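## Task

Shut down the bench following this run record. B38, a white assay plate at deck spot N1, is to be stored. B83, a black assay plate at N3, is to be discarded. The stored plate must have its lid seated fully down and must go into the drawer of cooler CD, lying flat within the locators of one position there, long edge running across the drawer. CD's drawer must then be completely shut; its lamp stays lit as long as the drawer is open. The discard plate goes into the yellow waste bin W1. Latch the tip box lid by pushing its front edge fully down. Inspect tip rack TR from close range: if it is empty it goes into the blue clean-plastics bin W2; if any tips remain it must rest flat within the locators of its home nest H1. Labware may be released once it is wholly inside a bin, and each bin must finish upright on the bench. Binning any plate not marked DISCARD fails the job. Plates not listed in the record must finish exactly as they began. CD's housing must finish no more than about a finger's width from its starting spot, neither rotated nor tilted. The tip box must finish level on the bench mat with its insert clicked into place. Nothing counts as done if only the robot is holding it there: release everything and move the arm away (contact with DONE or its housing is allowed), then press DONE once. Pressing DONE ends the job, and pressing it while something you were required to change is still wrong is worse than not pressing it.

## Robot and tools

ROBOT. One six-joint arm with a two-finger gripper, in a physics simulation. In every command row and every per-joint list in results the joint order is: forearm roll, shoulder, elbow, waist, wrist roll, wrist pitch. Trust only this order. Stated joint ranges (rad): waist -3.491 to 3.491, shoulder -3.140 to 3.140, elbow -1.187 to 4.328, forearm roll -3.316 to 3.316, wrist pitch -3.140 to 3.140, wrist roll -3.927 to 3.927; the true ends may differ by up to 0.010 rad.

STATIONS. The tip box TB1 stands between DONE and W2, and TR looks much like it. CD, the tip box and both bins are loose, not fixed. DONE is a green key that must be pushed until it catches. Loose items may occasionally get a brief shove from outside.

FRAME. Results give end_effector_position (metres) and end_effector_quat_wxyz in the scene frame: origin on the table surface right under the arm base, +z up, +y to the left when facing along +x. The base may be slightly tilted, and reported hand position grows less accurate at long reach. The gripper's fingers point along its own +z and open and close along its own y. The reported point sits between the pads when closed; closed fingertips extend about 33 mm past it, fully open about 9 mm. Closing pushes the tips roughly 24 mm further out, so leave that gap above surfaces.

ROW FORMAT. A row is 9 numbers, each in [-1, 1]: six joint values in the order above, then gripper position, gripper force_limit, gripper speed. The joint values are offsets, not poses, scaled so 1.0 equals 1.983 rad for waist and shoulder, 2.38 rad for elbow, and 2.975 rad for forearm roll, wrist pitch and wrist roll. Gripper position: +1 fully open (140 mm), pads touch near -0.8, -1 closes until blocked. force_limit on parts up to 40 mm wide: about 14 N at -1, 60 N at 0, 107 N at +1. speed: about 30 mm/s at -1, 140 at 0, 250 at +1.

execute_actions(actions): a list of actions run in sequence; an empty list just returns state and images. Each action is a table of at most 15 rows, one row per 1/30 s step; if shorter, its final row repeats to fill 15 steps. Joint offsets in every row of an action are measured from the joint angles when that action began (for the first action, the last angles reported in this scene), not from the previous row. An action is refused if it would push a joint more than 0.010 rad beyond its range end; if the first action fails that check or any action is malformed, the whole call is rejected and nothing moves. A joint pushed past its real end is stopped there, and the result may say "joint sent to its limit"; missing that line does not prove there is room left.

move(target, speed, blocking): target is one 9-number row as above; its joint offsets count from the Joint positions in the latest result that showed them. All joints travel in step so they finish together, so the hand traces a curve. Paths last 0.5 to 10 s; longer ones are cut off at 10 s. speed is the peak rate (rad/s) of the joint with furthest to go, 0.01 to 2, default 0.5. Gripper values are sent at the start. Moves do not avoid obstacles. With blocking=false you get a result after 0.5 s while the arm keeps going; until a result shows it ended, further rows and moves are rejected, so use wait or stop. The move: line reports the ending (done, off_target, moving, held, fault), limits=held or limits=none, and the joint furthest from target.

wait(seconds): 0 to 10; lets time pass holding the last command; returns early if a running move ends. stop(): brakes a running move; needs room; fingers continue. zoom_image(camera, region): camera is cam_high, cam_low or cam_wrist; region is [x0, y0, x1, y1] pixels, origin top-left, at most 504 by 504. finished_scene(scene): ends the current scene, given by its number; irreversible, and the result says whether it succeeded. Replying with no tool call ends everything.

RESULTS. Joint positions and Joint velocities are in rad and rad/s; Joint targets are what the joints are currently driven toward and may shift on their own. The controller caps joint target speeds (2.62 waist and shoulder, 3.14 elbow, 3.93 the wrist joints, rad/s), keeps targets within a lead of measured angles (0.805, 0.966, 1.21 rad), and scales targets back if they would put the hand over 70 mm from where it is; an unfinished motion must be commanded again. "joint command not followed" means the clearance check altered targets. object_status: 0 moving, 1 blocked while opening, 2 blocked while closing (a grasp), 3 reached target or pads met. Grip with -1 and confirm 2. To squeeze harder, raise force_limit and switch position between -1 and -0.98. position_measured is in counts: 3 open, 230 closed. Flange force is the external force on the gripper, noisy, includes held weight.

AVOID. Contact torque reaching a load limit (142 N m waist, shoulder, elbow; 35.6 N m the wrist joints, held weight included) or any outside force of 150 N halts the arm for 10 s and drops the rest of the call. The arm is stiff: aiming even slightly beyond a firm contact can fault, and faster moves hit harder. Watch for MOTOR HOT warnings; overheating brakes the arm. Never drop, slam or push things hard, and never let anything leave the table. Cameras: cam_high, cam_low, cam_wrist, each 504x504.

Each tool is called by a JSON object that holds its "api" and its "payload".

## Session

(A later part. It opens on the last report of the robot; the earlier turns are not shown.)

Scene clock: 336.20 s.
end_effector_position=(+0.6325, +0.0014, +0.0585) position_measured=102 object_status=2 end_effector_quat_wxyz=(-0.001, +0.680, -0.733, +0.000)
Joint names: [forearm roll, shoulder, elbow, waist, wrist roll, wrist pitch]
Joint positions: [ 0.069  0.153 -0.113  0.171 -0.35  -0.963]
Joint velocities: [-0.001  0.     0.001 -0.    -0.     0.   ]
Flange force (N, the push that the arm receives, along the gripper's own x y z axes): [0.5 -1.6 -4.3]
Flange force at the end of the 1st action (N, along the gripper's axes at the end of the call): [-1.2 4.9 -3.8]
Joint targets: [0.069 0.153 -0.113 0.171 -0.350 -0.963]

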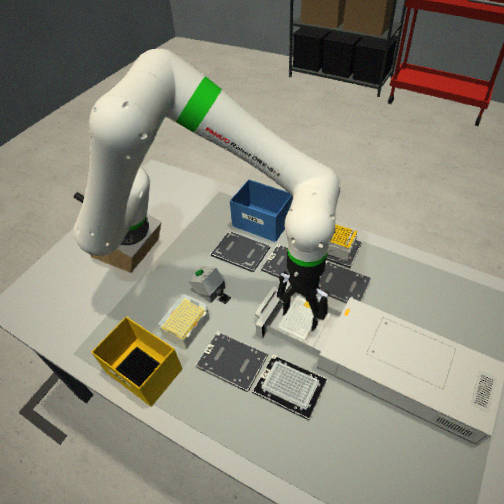

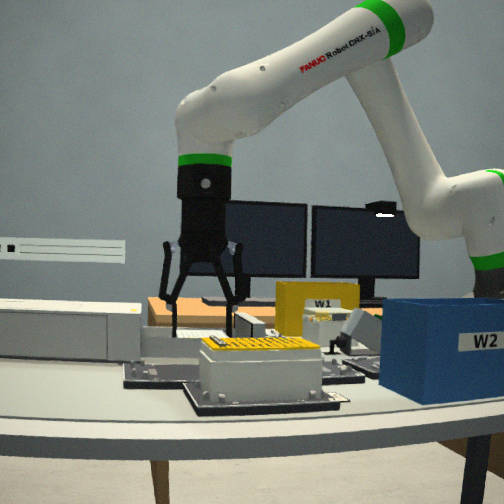

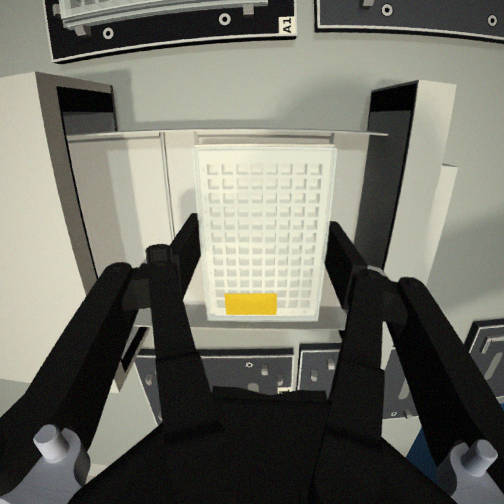

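{"api": "execute_actions", "payload": {"actions": [[[0,0.0007,-0.0003,0,0,0.0007,-1,-0.2,-0.3]],[[0,0.0007,-0.0003,0,0,0.0007,-1,-0.2,-0.3]]]}}

{"api": "zoom_image", "payload": {"camera": "cam_wrist", "region": [130, 90, 390, 350]}}

Scene clock: 339.00 s.
end_effector_position=(+0.6325, +0.0016, +0.0565) position_measured=102 object_status=2 end_effector_quat_wxyz=(-0.001, +0.680, -0.733, +0.000)
Joint names: [forearm roll, shoulder, elbow, waist, wrist roll, wrist pitch]
Joint positions: [ 0.069  0.156 -0.114  0.171 -0.35  -0.958]
Joint velocities: [ 0.    -0.    -0.001  0.    -0.     0.   ]
Flange force (N, the push that the arm receives, along the gripper's own x y z axes): [-1.2 3.2 -4.3]
Flange force at the end of the 1st action (N, along the gripper's axes at the end of the call): [-1.5 1.6 -4.7]
Joint targets: [0.069 0.156 -0.114 0.171 -0.350 -0.958]

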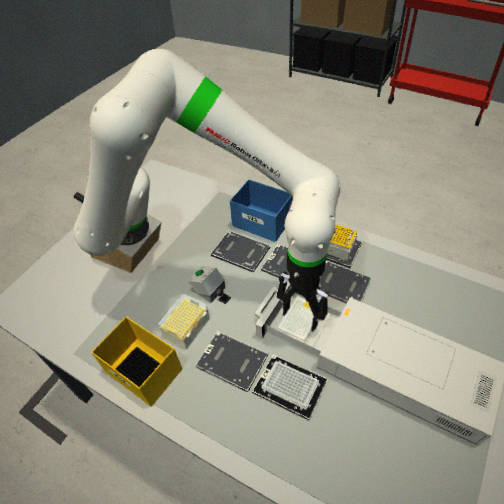

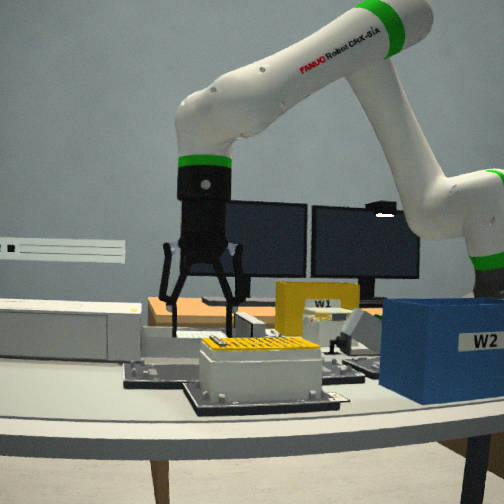

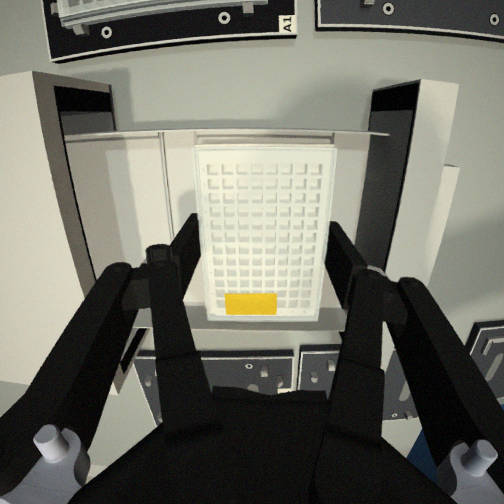

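Region (130, 90, 390, 350) of cam_wrist's 504x504 image, scaled by 1.938, with more detail than that image has.

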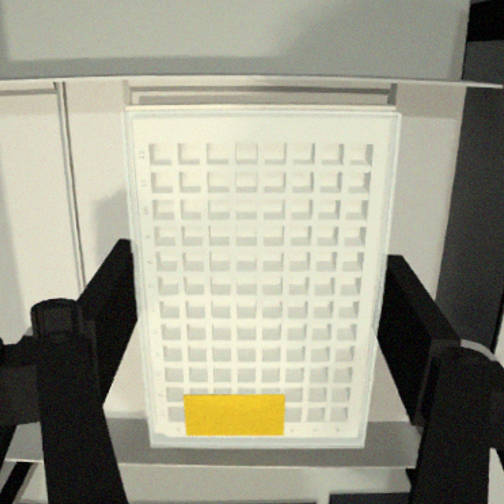

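{"api": "execute_actions", "payload": {"actions": [[[0,0.0007,-0.0003,-0.0001,0,0.0007,-1,-0.2,-0.3]],[[0,0.0007,-0.0003,-0.0001,0,0.0007,-1,-0.2,-0.3]]]}}

Scene clock: 341.27 s.
end_effector_position=(+0.6324, +0.0015, +0.0545) position_measured=102 object_status=2 end_effector_quat_wxyz=(-0.001, +0.680, -0.733, +0.000)
Joint names: [forearm roll, shoulder, elbow, waist, wrist roll, wrist pitch]
Joint positions: [ 0.069  0.159 -0.116  0.171 -0.35  -0.954]
Joint velocities: [-0.001  0.    -0.     0.    -0.001 -0.001]
Flange force (N, the push that the arm receives, along the gripper's own x y z axes): [-2.8 5.1 -2.9]
Flange force at the end of the 1st action (N, along the gripper's axes at the end of the call): [1.2 -0.4 -3.7]
Joint targets: [0.069 0.159 -0.116 0.171 -0.350 -0.954]

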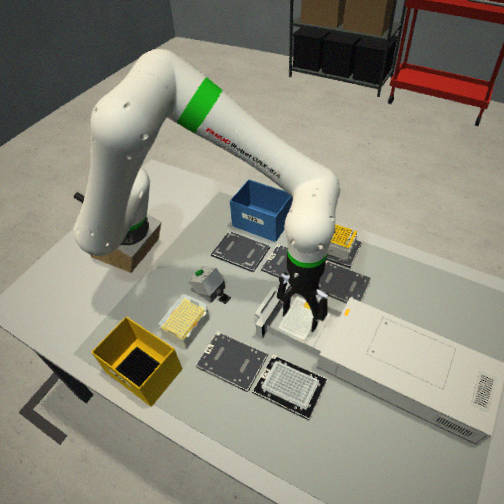

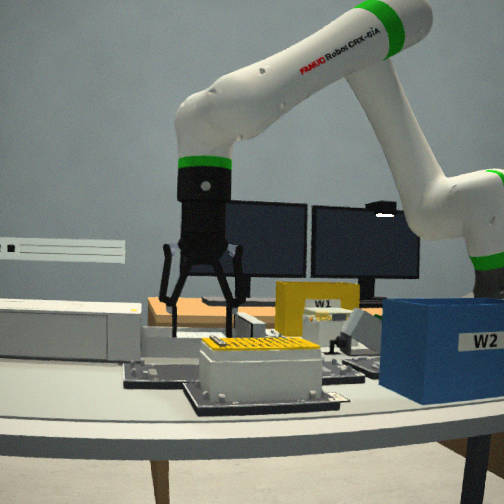

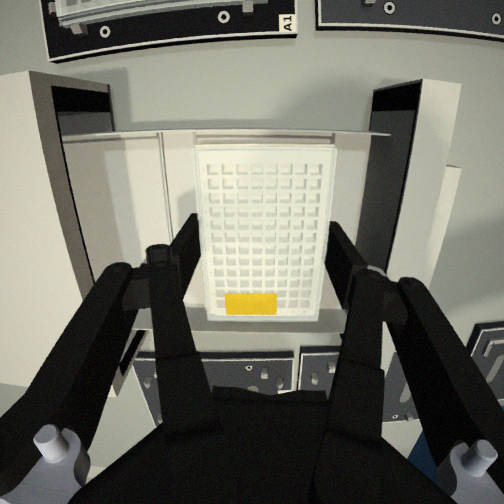

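{"api": "execute_actions", "payload": {"actions": [[[0,0.0007,-0.0003,-0.0001,0,0.0007,-1,-0.2,-0.3]],[[0,0.0007,-0.0003,-0.0001,0,0.0007,-1,-0.2,-0.3]]]}}

{"api": "zoom_image", "payload": {"camera": "cam_low", "region": [120, 260, 300, 380]}}

Scene clock: 344.00 s.
end_effector_position=(+0.6323, +0.0014, +0.0525) position_measured=102 object_status=2 end_effector_quat_wxyz=(-0.001, +0.680, -0.733, +0.000)
Joint names: [forearm roll, shoulder, elbow, waist, wrist roll, wrist pitch]
Joint positions: [ 0.069  0.162 -0.117  0.17  -0.35  -0.95 ]
Joint velocities: [-0.001  0.    -0.002 -0.     0.    -0.001]
Flange force (N, the push that the arm receives, along the gripper's own x y z axes): [0.0 -3.4 -2.1]
Flange force at the end of the 1st action (N, along the gripper's axes at the end of the call): [2.0 -1.4 -5.3]
Joint targets: [0.069 0.162 -0.117 0.170 -0.350 -0.950]

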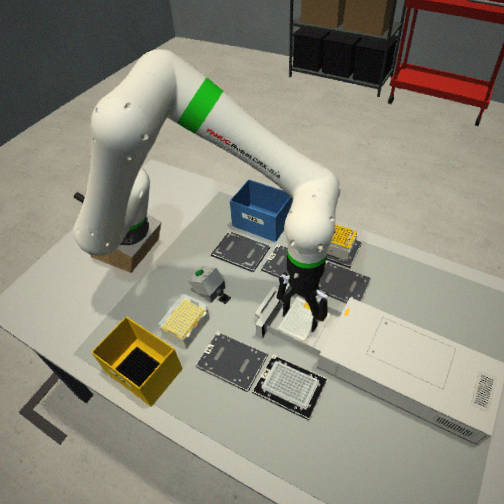

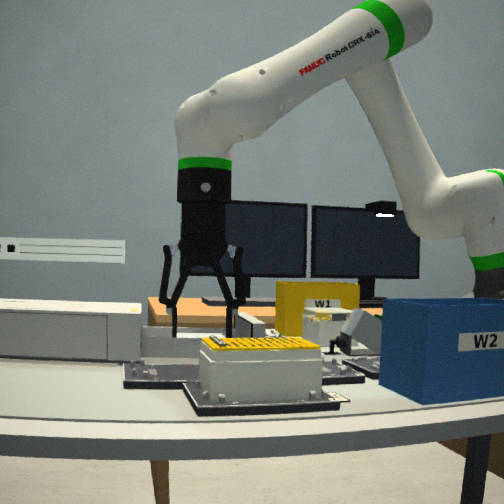

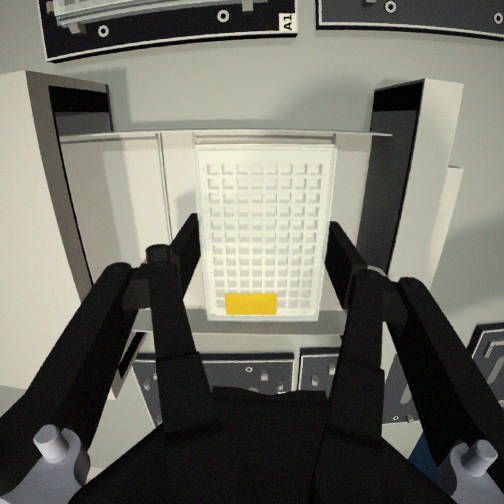

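Region (120, 260, 300, 380) of cam_low's 504x504 image, scaled by 2.800, with more detail than that image has.

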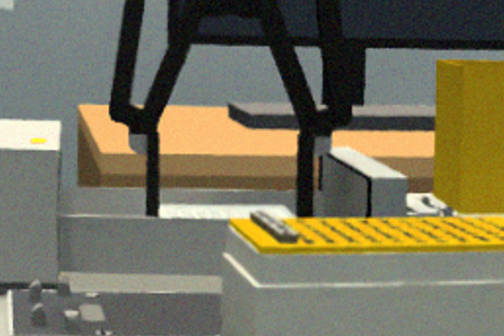

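{"api": "execute_actions", "payload": {"actions": [[[0,0.0007,-0.0003,-0.0001,0,0.0007,-1,-0.2,-0.3]],[[0,0.0007,-0.0003,-0.0001,0,0.0007,-1,-0.2,-0.3]]]}}

{"api": "zoom_image", "payload": {"camera": "cam_wrist", "region": [130, 90, 390, 350]}}

Scene clock: 347.50 s.
end_effector_position=(+0.6322, +0.0013, +0.0504) position_measured=102 object_status=2 end_effector_quat_wxyz=(-0.001, +0.680, -0.733, +0.000)
Joint names: [forearm roll, shoulder, elbow, waist, wrist roll, wrist pitch]
Joint positions: [ 0.069  0.165 -0.119  0.17  -0.35  -0.946]
Joint velocities: [ 0.    -0.    -0.003 -0.    -0.     0.001]
Flange force (N, the push that the arm receives, along the gripper's own x y z axes): [0.7 0.1 -3.9]
Flange force at the end of the 1st action (N, along the gripper's axes at the end of the call): [0.3 5.4 -3.2]
Joint targets: [0.069 0.165 -0.119 0.170 -0.350 -0.946]

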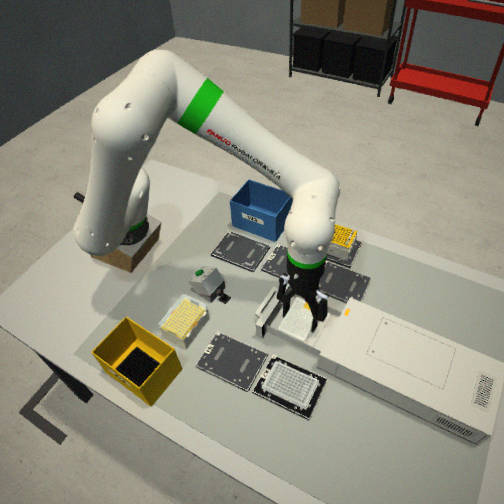

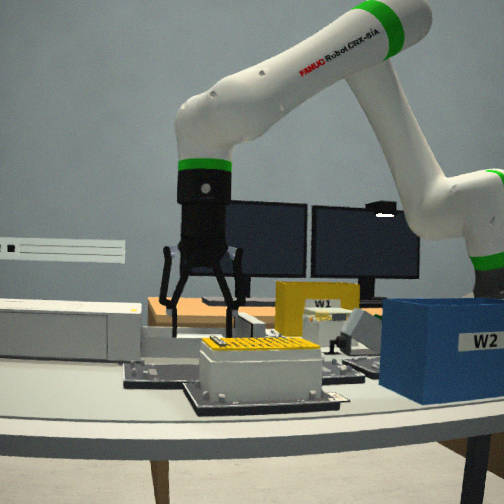

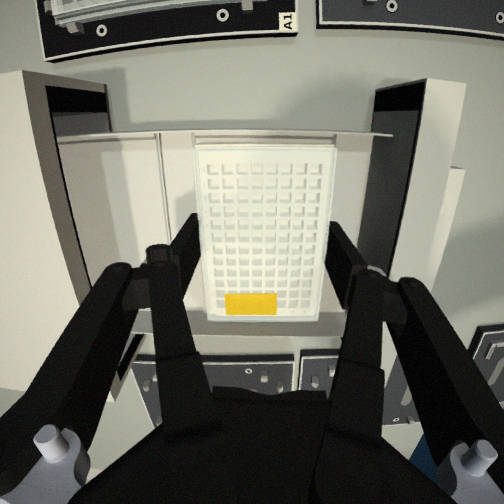

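Region (130, 90, 390, 350) of cam_wrist's 504x504 image, scaled by 1.938, with more detail than that image has.

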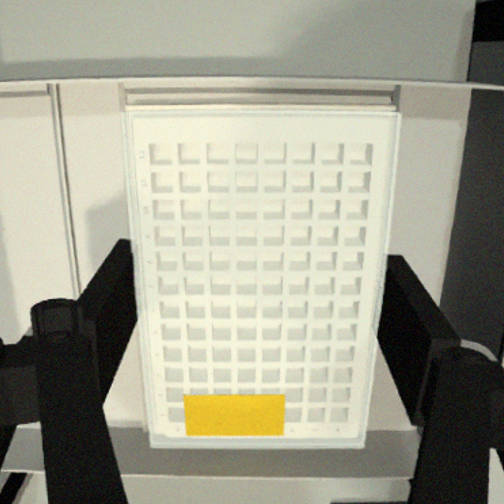

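{"api": "execute_actions", "payload": {"actions": [[[0,0.0008,-0.0002,-0.0001,0,0.0007,-1,-0.2,-0.3]],[[0,0.0007,-0.0003,-0.0001,0,0.0007,-1,-0.2,-0.3]]]}}

Scene clock: 349.63 s.
end_effector_position=(+0.6323, +0.0013, +0.0484) position_measured=102 object_status=2 end_effector_quat_wxyz=(-0.001, +0.680, -0.733, +0.000)
Joint names: [forearm roll, shoulder, elbow, waist, wrist roll, wrist pitch]
Joint positions: [ 0.069  0.167 -0.12   0.169 -0.35  -0.942]
Joint velocities: [-0.     0.    -0.001 -0.    -0.    -0.   ]
Flange force (N, the push that the arm receives, along the gripper's own x y z axes): [-0.6 2.0 -31.5]
Flange force at the end of the 1st action (N, along the gripper's axes at the end of the call): [-1.2 -3.5 -2.8]
Joint targets: [0.069 0.167 -0.120 0.169 -0.350 -0.942]

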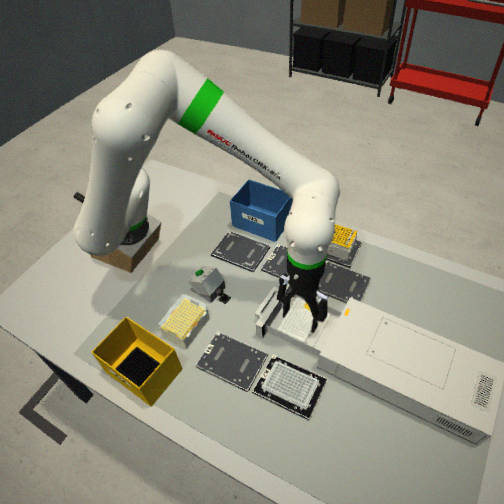

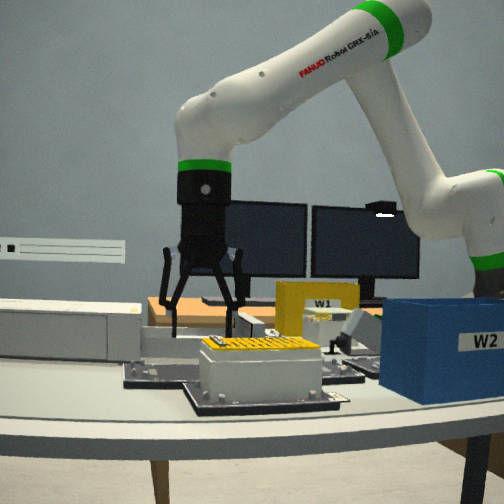

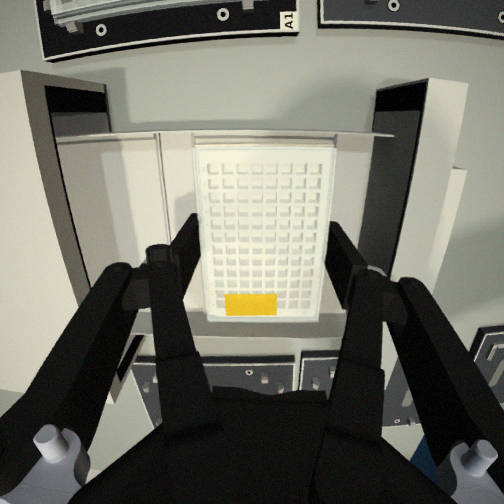

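{"api": "execute_actions", "payload": {"actions": [[[0,-0.0004,0.0002,0,0,-0.0004,0.3,-0.2,-0.6]],[[0,0,0,0,0,0,0.3,-0.2,-0.6]]]}}

{"api": "zoom_image", "payload": {"camera": "cam_wrist", "region": [130, 90, 390, 350]}}

Scene clock: 353.17 s.
end_effector_position=(+0.6323, +0.0012, +0.0490) position_measured=91 object_status=3 end_effector_quat_wxyz=(-0.001, +0.680, -0.733, +0.000)
Joint names: [forearm roll, shoulder, elbow, waist, wrist roll, wrist pitch]
Joint positions: [ 0.069  0.167 -0.119  0.169 -0.35  -0.943]
Joint velocities: [ 0.001 -0.    -0.    -0.    -0.001  0.001]
Flange force (N, the push that the arm receives, along the gripper's own x y z axes): [-2.2 7.2 -4.7]
Flange force at the end of the 1st action (N, along the gripper's axes at the end of the call): [1.9 3.4 -6.0]
Joint targets: [0.069 0.167 -0.119 0.169 -0.350 -0.943]

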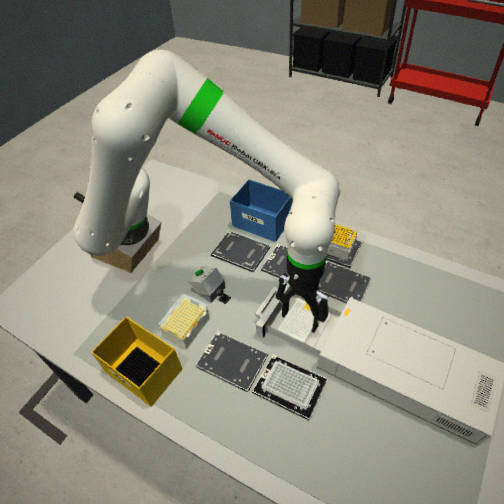

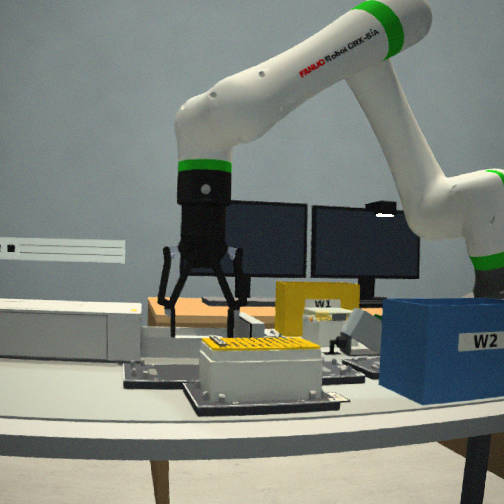

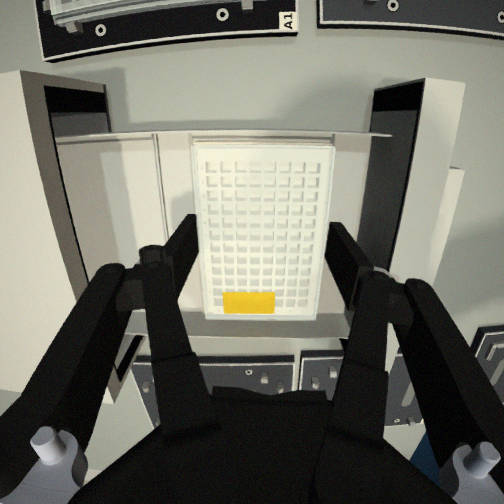

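Region (130, 90, 390, 350) of cam_wrist's 504x504 image, scaled by 1.938, with more detail than that image has.

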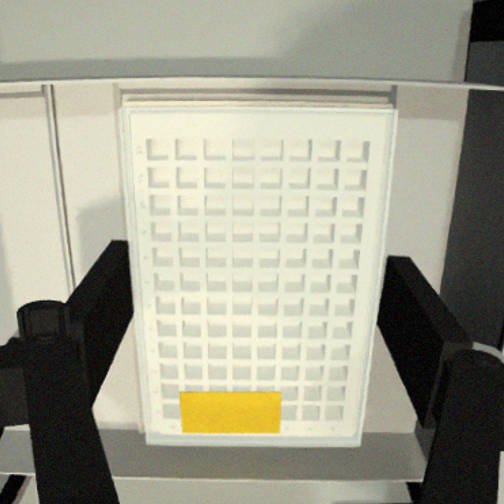

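{"api": "move", "payload": {"target": [-0.001,-0.047,0.030,0.004,0,-0.056,0.3,-0.2,-0.6], "speed": 0.25}}

{"api": "zoom_image", "payload": {"camera": "cam_wrist", "region": [130, 90, 390, 350]}}

{"api": "zoom_image", "payload": {"camera": "cam_high", "region": [240, 260, 380, 380]}}

Scene clock: 356.20 s.
end_effector_position=(+0.6339, +0.0006, +0.1266) position_measured=91 object_status=3 end_effector_quat_wxyz=(+0.000, +0.679, -0.734, +0.000)
Joint names: [forearm roll, shoulder, elbow, waist, wrist roll, wrist pitch]
Joint positions: [ 0.066  0.074 -0.048  0.177 -0.35  -1.109]
Joint velocities: [-0.    -0.001 -0.    -0.    -0.    -0.002]
Flange force (N, the push that the arm receives, along the gripper's own x y z axes): [2.8 -3.1 -3.8]
Joint targets: [0.066 0.073 -0.048 0.177 -0.350 -1.110]
move: done; limits=none; farthest joint: the waist, 0.000 radians from its target (0.008 radians at the start)

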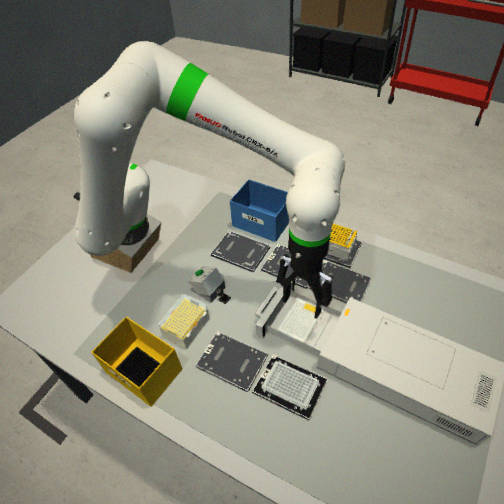

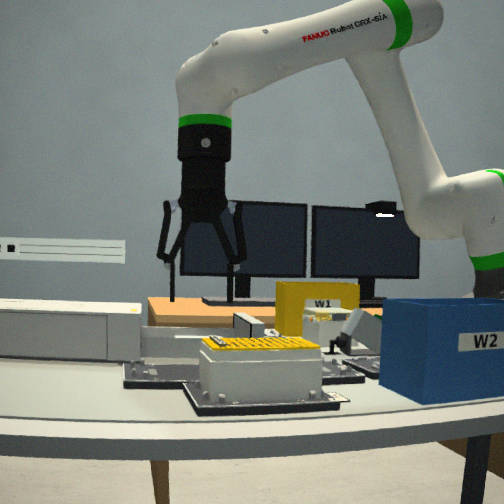

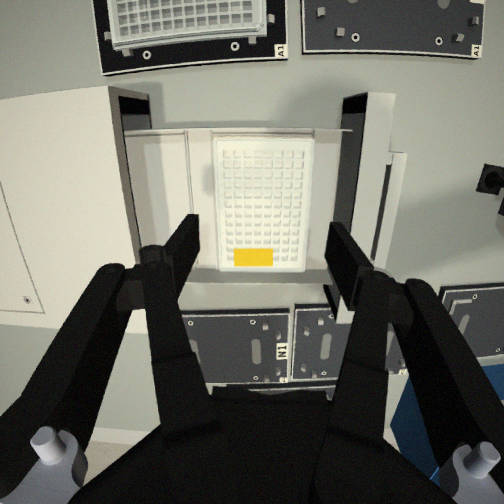

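Region (130, 90, 390, 350) of cam_wrist's 504x504 image, scaled by 1.938, with more detail than that image has.

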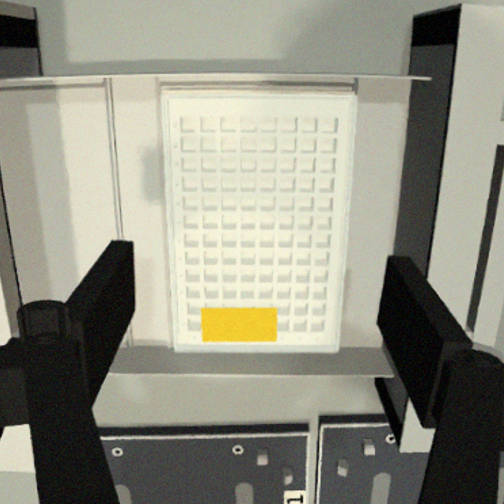

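Region (240, 260, 380, 380) of cam_high's 504x504 image, scaled by 3.600, with more detail than that image has; it fills the top 432 rows of this view, and the rest is white.

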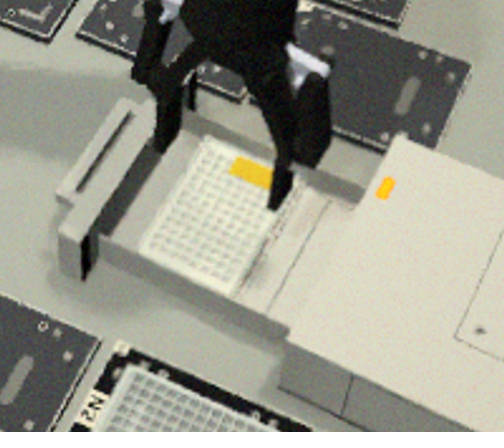

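{"api": "move", "payload": {"target": [0.0134,-0.1291,-0.1496,0.0419,-0.037,0.0316,-1,0,0.5], "speed": 0.5}}

Scene clock: 367.50 s.
end_effector_position=(+0.5217, +0.0028, +0.1212) position_measured=233 object_status=3 end_effector_quat_wxyz=(+0.000, +0.677, -0.736, +0.002)
Joint names: [forearm roll, shoulder, elbow, waist, wrist roll, wrist pitch]
Joint positions: [ 0.106 -0.182 -0.404  0.26  -0.46  -1.016]
Joint velocities: [ 0.002 -0.001 -0.004  0.001 -0.002  0.   ]
Flange force (N, the push that the arm receives, along the gripper's own x y z axes): [-2.0 0.9 -4.7]
Joint targets: [0.106 -0.183 -0.404 0.260 -0.460 -1.015]
move: done; limits=none; farthest joint: the wrist pitch, 0.001 radians from its target (0.095 radians at the start)

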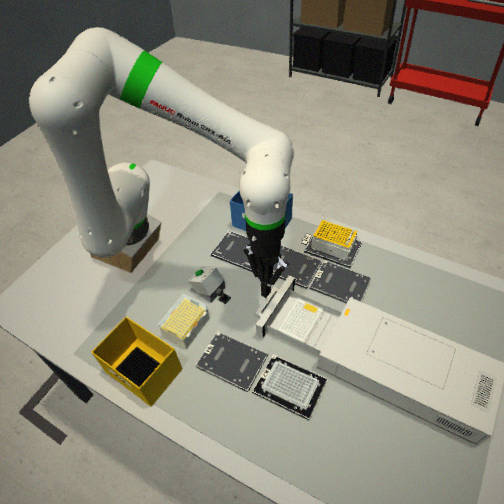

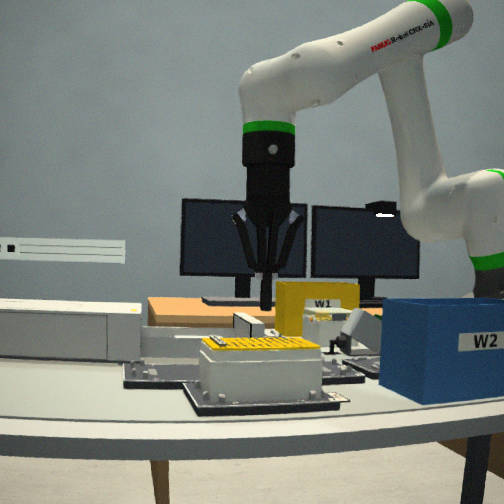

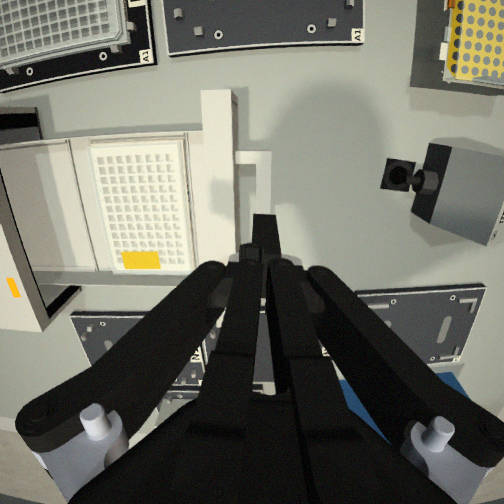

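{"api": "move", "payload": {"target": [0,0.0187,-0.0118,-0.0015,0,0.0218,-1,0,0.5], "speed": 0.15}}

{"api": "zoom_image", "payload": {"camera": "cam_low", "region": [180, 260, 340, 380]}}

Scene clock: 370.87 s.
end_effector_position=(+0.5206, +0.0048, +0.0950) position_measured=233 object_status=3 end_effector_quat_wxyz=(-0.000, +0.678, -0.735, +0.000)
Joint names: [forearm roll, shoulder, elbow, waist, wrist roll, wrist pitch]
Joint positions: [ 0.106 -0.145 -0.432  0.257 -0.46  -0.951]
Joint velocities: [ 0.001  0.001 -0.    -0.     0.     0.001]
Flange force (N, the push that the arm receives, along the gripper's own x y z axes): [-3.9 5.5 -4.5]
Joint targets: [0.106 -0.145 -0.432 0.257 -0.460 -0.951]
move: done; limits=none; farthest joint: the waist, 0.000 radians from its target (0.003 radians at the start)

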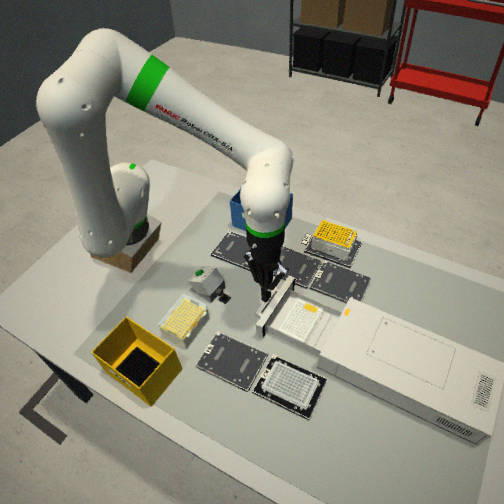

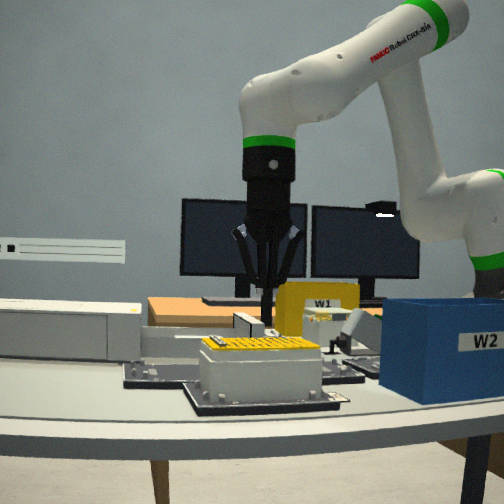

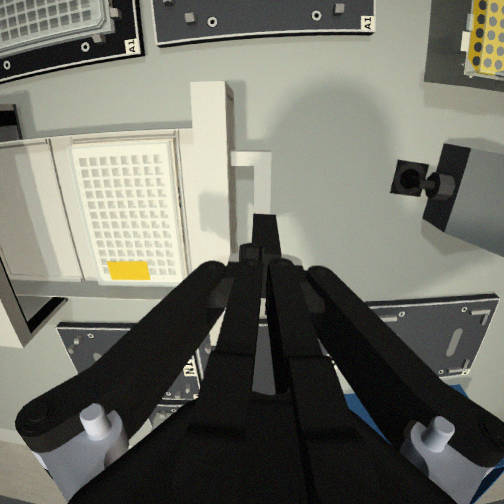

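Region (180, 260, 340, 380) of cam_low's 504x504 image, scaled by 3.150, with more detail than that image has; it fills the top 378 rows of this view, and the rest is white.

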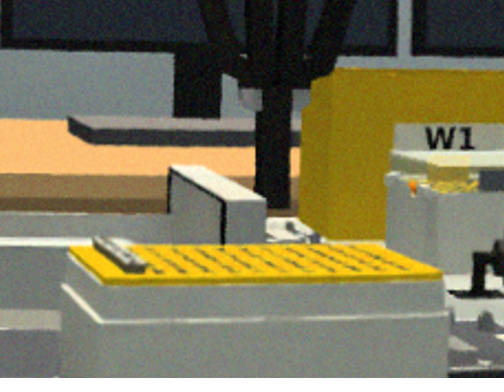

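{"api": "move", "payload": {"target": [-0.0077,0.0678,0.0756,-0.0272,0.0229,-0.0131,-1,0,0.5], "speed": 0.12}}

Scene clock: 377.37 s.
end_effector_position=(+0.5805, +0.0002, +0.0956) position_measured=233 object_status=3 end_effector_quat_wxyz=(-0.001, +0.678, -0.735, +0.001)
Joint names: [forearm roll, shoulder, elbow, waist, wrist roll, wrist pitch]
Joint positions: [ 0.083 -0.011 -0.252  0.203 -0.392 -0.99 ]
Joint velocities: [ 0.001  0.001  0.001 -0.     0.    -0.001]
Flange force (N, the push that the arm receives, along the gripper's own x y z axes): [0.4 0.2 -4.1]
Joint targets: [0.083 -0.011 -0.252 0.203 -0.392 -0.990]
move: done; limits=none; farthest joint: the waist, 0.000 radians from its target (0.054 radians at the start)

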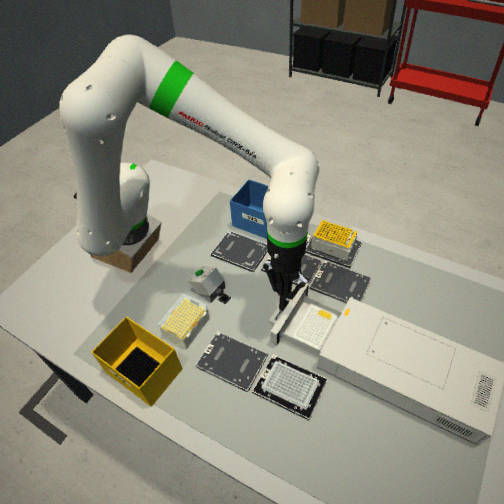

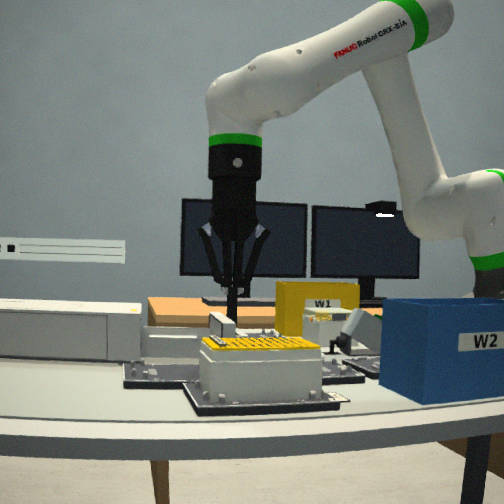

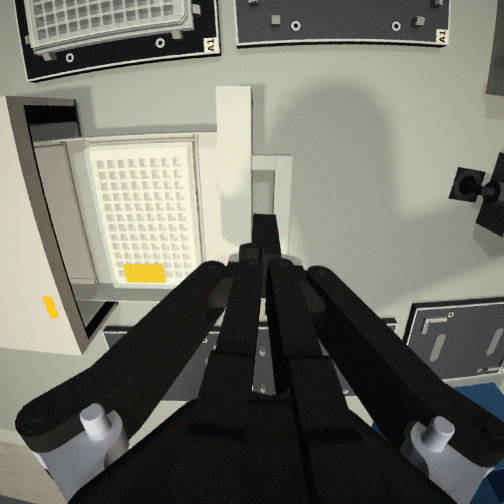

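{"api": "move", "payload": {"target": [-0.0084,0.0903,0.1101,-0.0262,0.0225,-0.0269,-1,0,0.5], "speed": 0.15}}

Scene clock: 381.33 s.
end_effector_position=(+0.6602, -0.0043, +0.0948) position_measured=233 object_status=3 end_effector_quat_wxyz=(-0.000, +0.678, -0.735, +0.001)
Joint names: [forearm roll, shoulder, elbow, waist, wrist roll, wrist pitch]
Joint positions: [ 0.058  0.168  0.01   0.152 -0.325 -1.07 ]
Joint velocities: [ 0.     0.001  0.001 -0.     0.    -0.001]
Flange force (N, the push that the arm receives, along the gripper's own x y z axes): [-0.9 -4.0 -5.2]
Joint targets: [0.058 0.168 0.010 0.152 -0.325 -1.070]
move: done; limits=none; farthest joint: the waist, 0.001 radians from its target (0.052 radians at the start)

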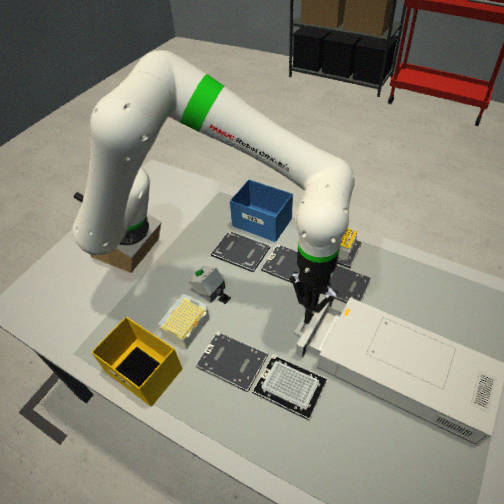

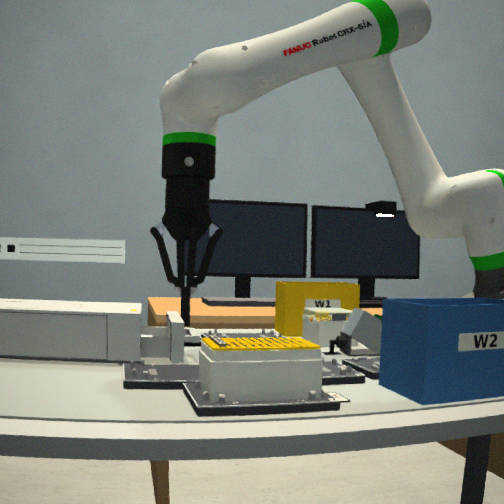

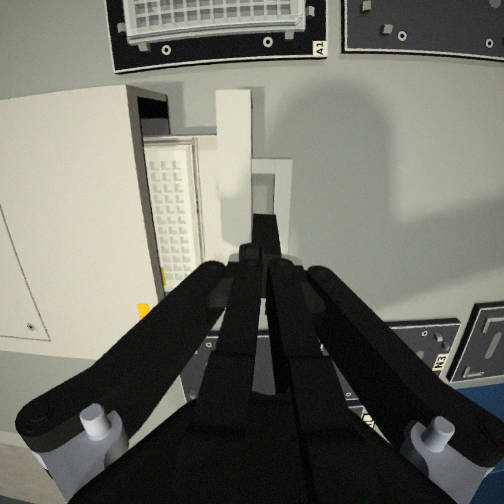

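{"api": "move", "payload": {"target": [-0.0028,0.0408,0.0543,-0.0094,0.0085,-0.0157,-1,0,0.5], "speed": 0.12}}

Scene clock: 385.10 s.
end_effector_position=(+0.6963, -0.0066, +0.0954) position_measured=233 object_status=3 end_effector_quat_wxyz=(-0.001, +0.679, -0.734, +0.001)
Joint names: [forearm roll, shoulder, elbow, waist, wrist roll, wrist pitch]
Joint positions: [ 0.05   0.249  0.139  0.133 -0.3   -1.116]
Joint velocities: [-0.     0.001  0.002 -0.     0.    -0.001]
Flange force (N, the push that the arm receives, along the gripper's own x y z axes): [0.1 -9.3 -0.8]
Joint targets: [0.050 0.249 0.139 0.133 -0.300 -1.116]
move: done; limits=none; farthest joint: the waist, 0.000 radians from its target (0.018 radians at the start)

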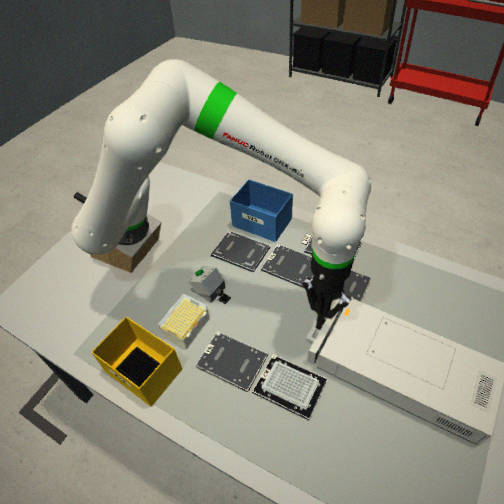

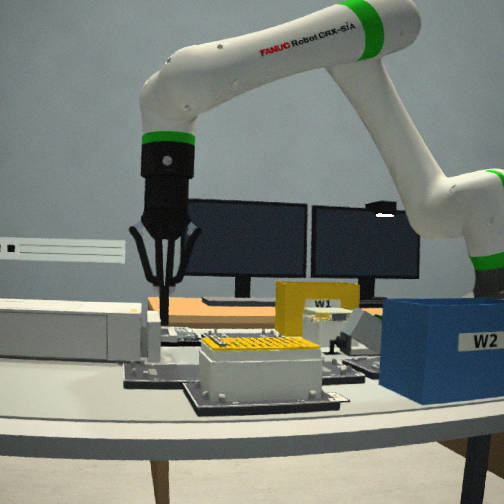

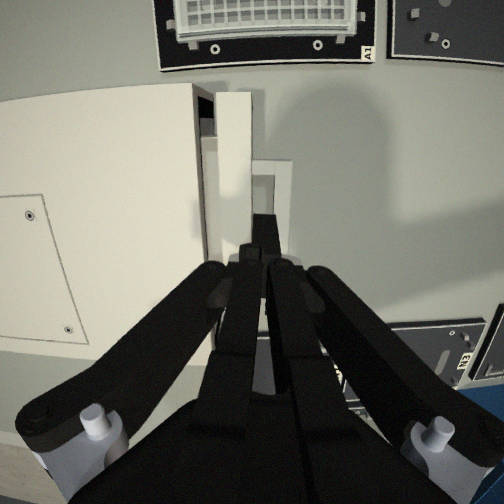

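{"api": "execute_actions", "payload": {"actions": [[[-0.0002,0.0035,0.0046,-0.0008,0.0007,-0.0014,-1,0,0.5]],[[-0.0002,0.0035,0.0046,-0.0008,0.0007,-0.0014,-1,0,0.5]],[[-0.0001,0.00115,0.00153,-0.00026,0.0002,-0.00045,-1,0,0.5]]]}}

Scene clock: 389.40 s.
end_effector_position=(+0.7030, -0.0073, +0.0952) position_measured=233 object_status=3 end_effector_quat_wxyz=(-0.000, +0.679, -0.734, +0.001)
Joint names: [forearm roll, shoulder, elbow, waist, wrist roll, wrist pitch]
Joint positions: [ 0.048  0.265  0.164  0.129 -0.295 -1.126]
Joint velocities: [-0.001  0.     0.001  0.    -0.    -0.   ]
Flange force (N, the push that the arm receives, along the gripper's own x y z axes): [1.3 5.7 -1.6]
Flange force at the end of the 1st action (N, along the gripper's axes at the end of the call): [4.0 2.6 -3.1]
Flange force at the end of the 2nd action (N, along the gripper's axes at the end of the call): [-1.8 3.3 -4.4]
Joint targets: [0.048 0.265 0.164 0.129 -0.295 -1.126]

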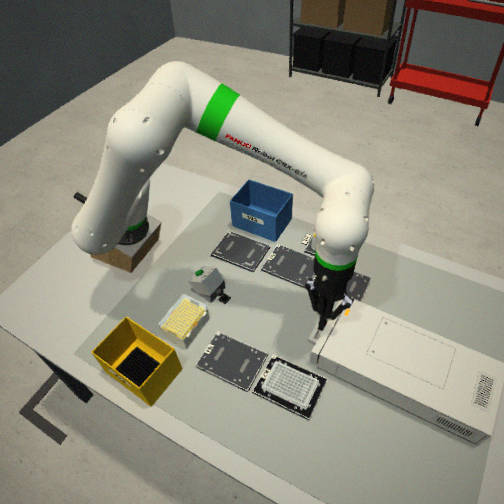

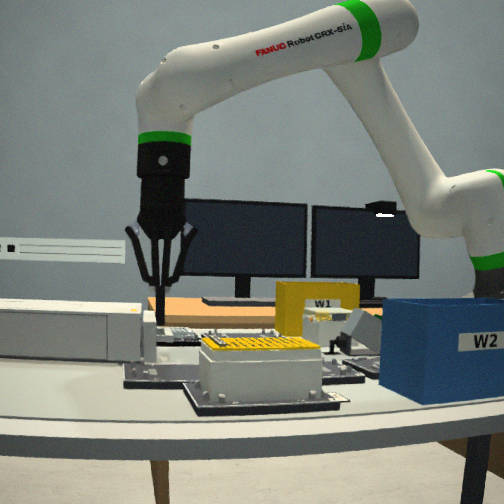

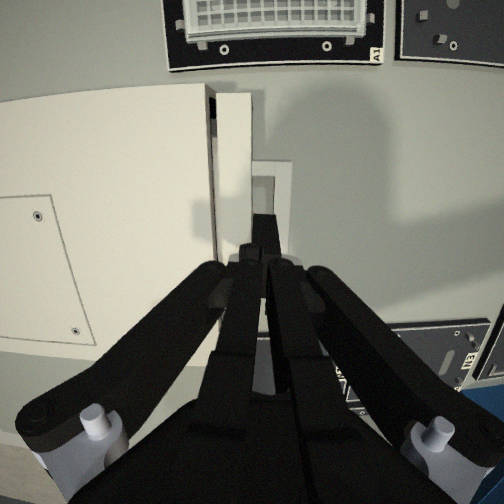

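{"api": "execute_actions", "payload": {"actions": [[[-0.0001,0.00115,0.00153,-0.00026,0.0002,-0.00045,-1,0,0.5]],[[-0.0001,0.00115,0.00153,-0.00026,0.0002,-0.00045,-1,0,0.5]],[[-0.0001,0.00115,0.00153,-0.00026,0.0002,-0.00045,-1,0,0.5]]]}}

Scene clock: 392.33 s.
end_effector_position=(+0.7059, -0.0075, +0.0952) position_measured=233 object_status=3 end_effector_quat_wxyz=(-0.001, +0.679, -0.734, +0.001)
Joint names: [forearm roll, shoulder, elbow, waist, wrist roll, wrist pitch]
Joint positions: [ 0.047  0.272  0.175  0.128 -0.293 -1.13 ]
Joint velocities: [-0.001  0.     0.002  0.    -0.    -0.   ]
Flange force (N, the push that the arm receives, along the gripper's own x y z axes): [-1.4 1.8 -1.5]
Flange force at the end of the 1st action (N, along the gripper's axes at the end of the call): [1.5 -3.1 -2.9]
Flange force at the end of the 2nd action (N, along the gripper's axes at the end of the call): [-2.9 2.8 -2.0]
Joint targets: [0.047 0.272 0.175 0.128 -0.293 -1.130]

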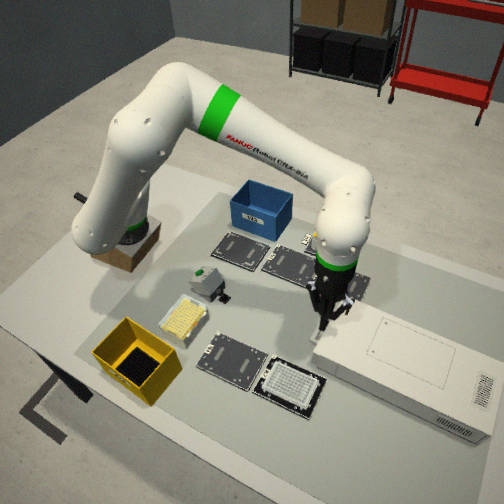

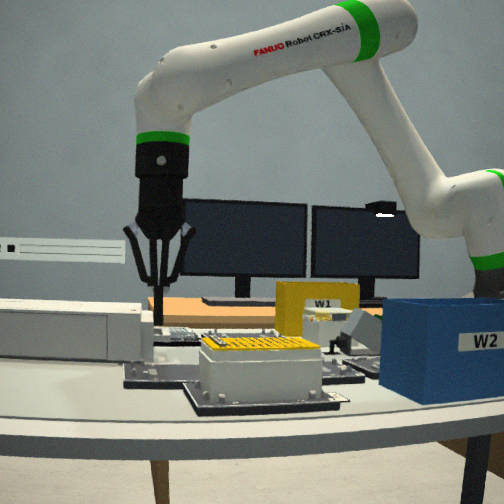

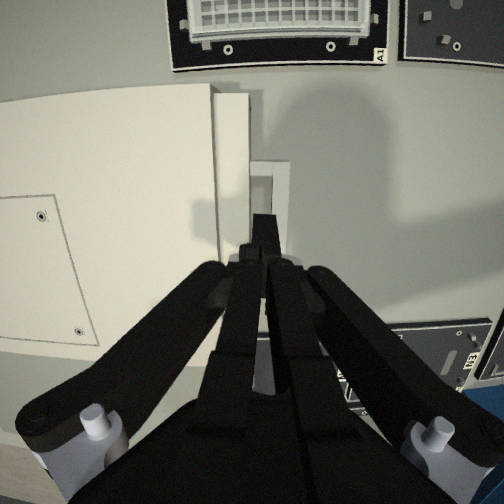

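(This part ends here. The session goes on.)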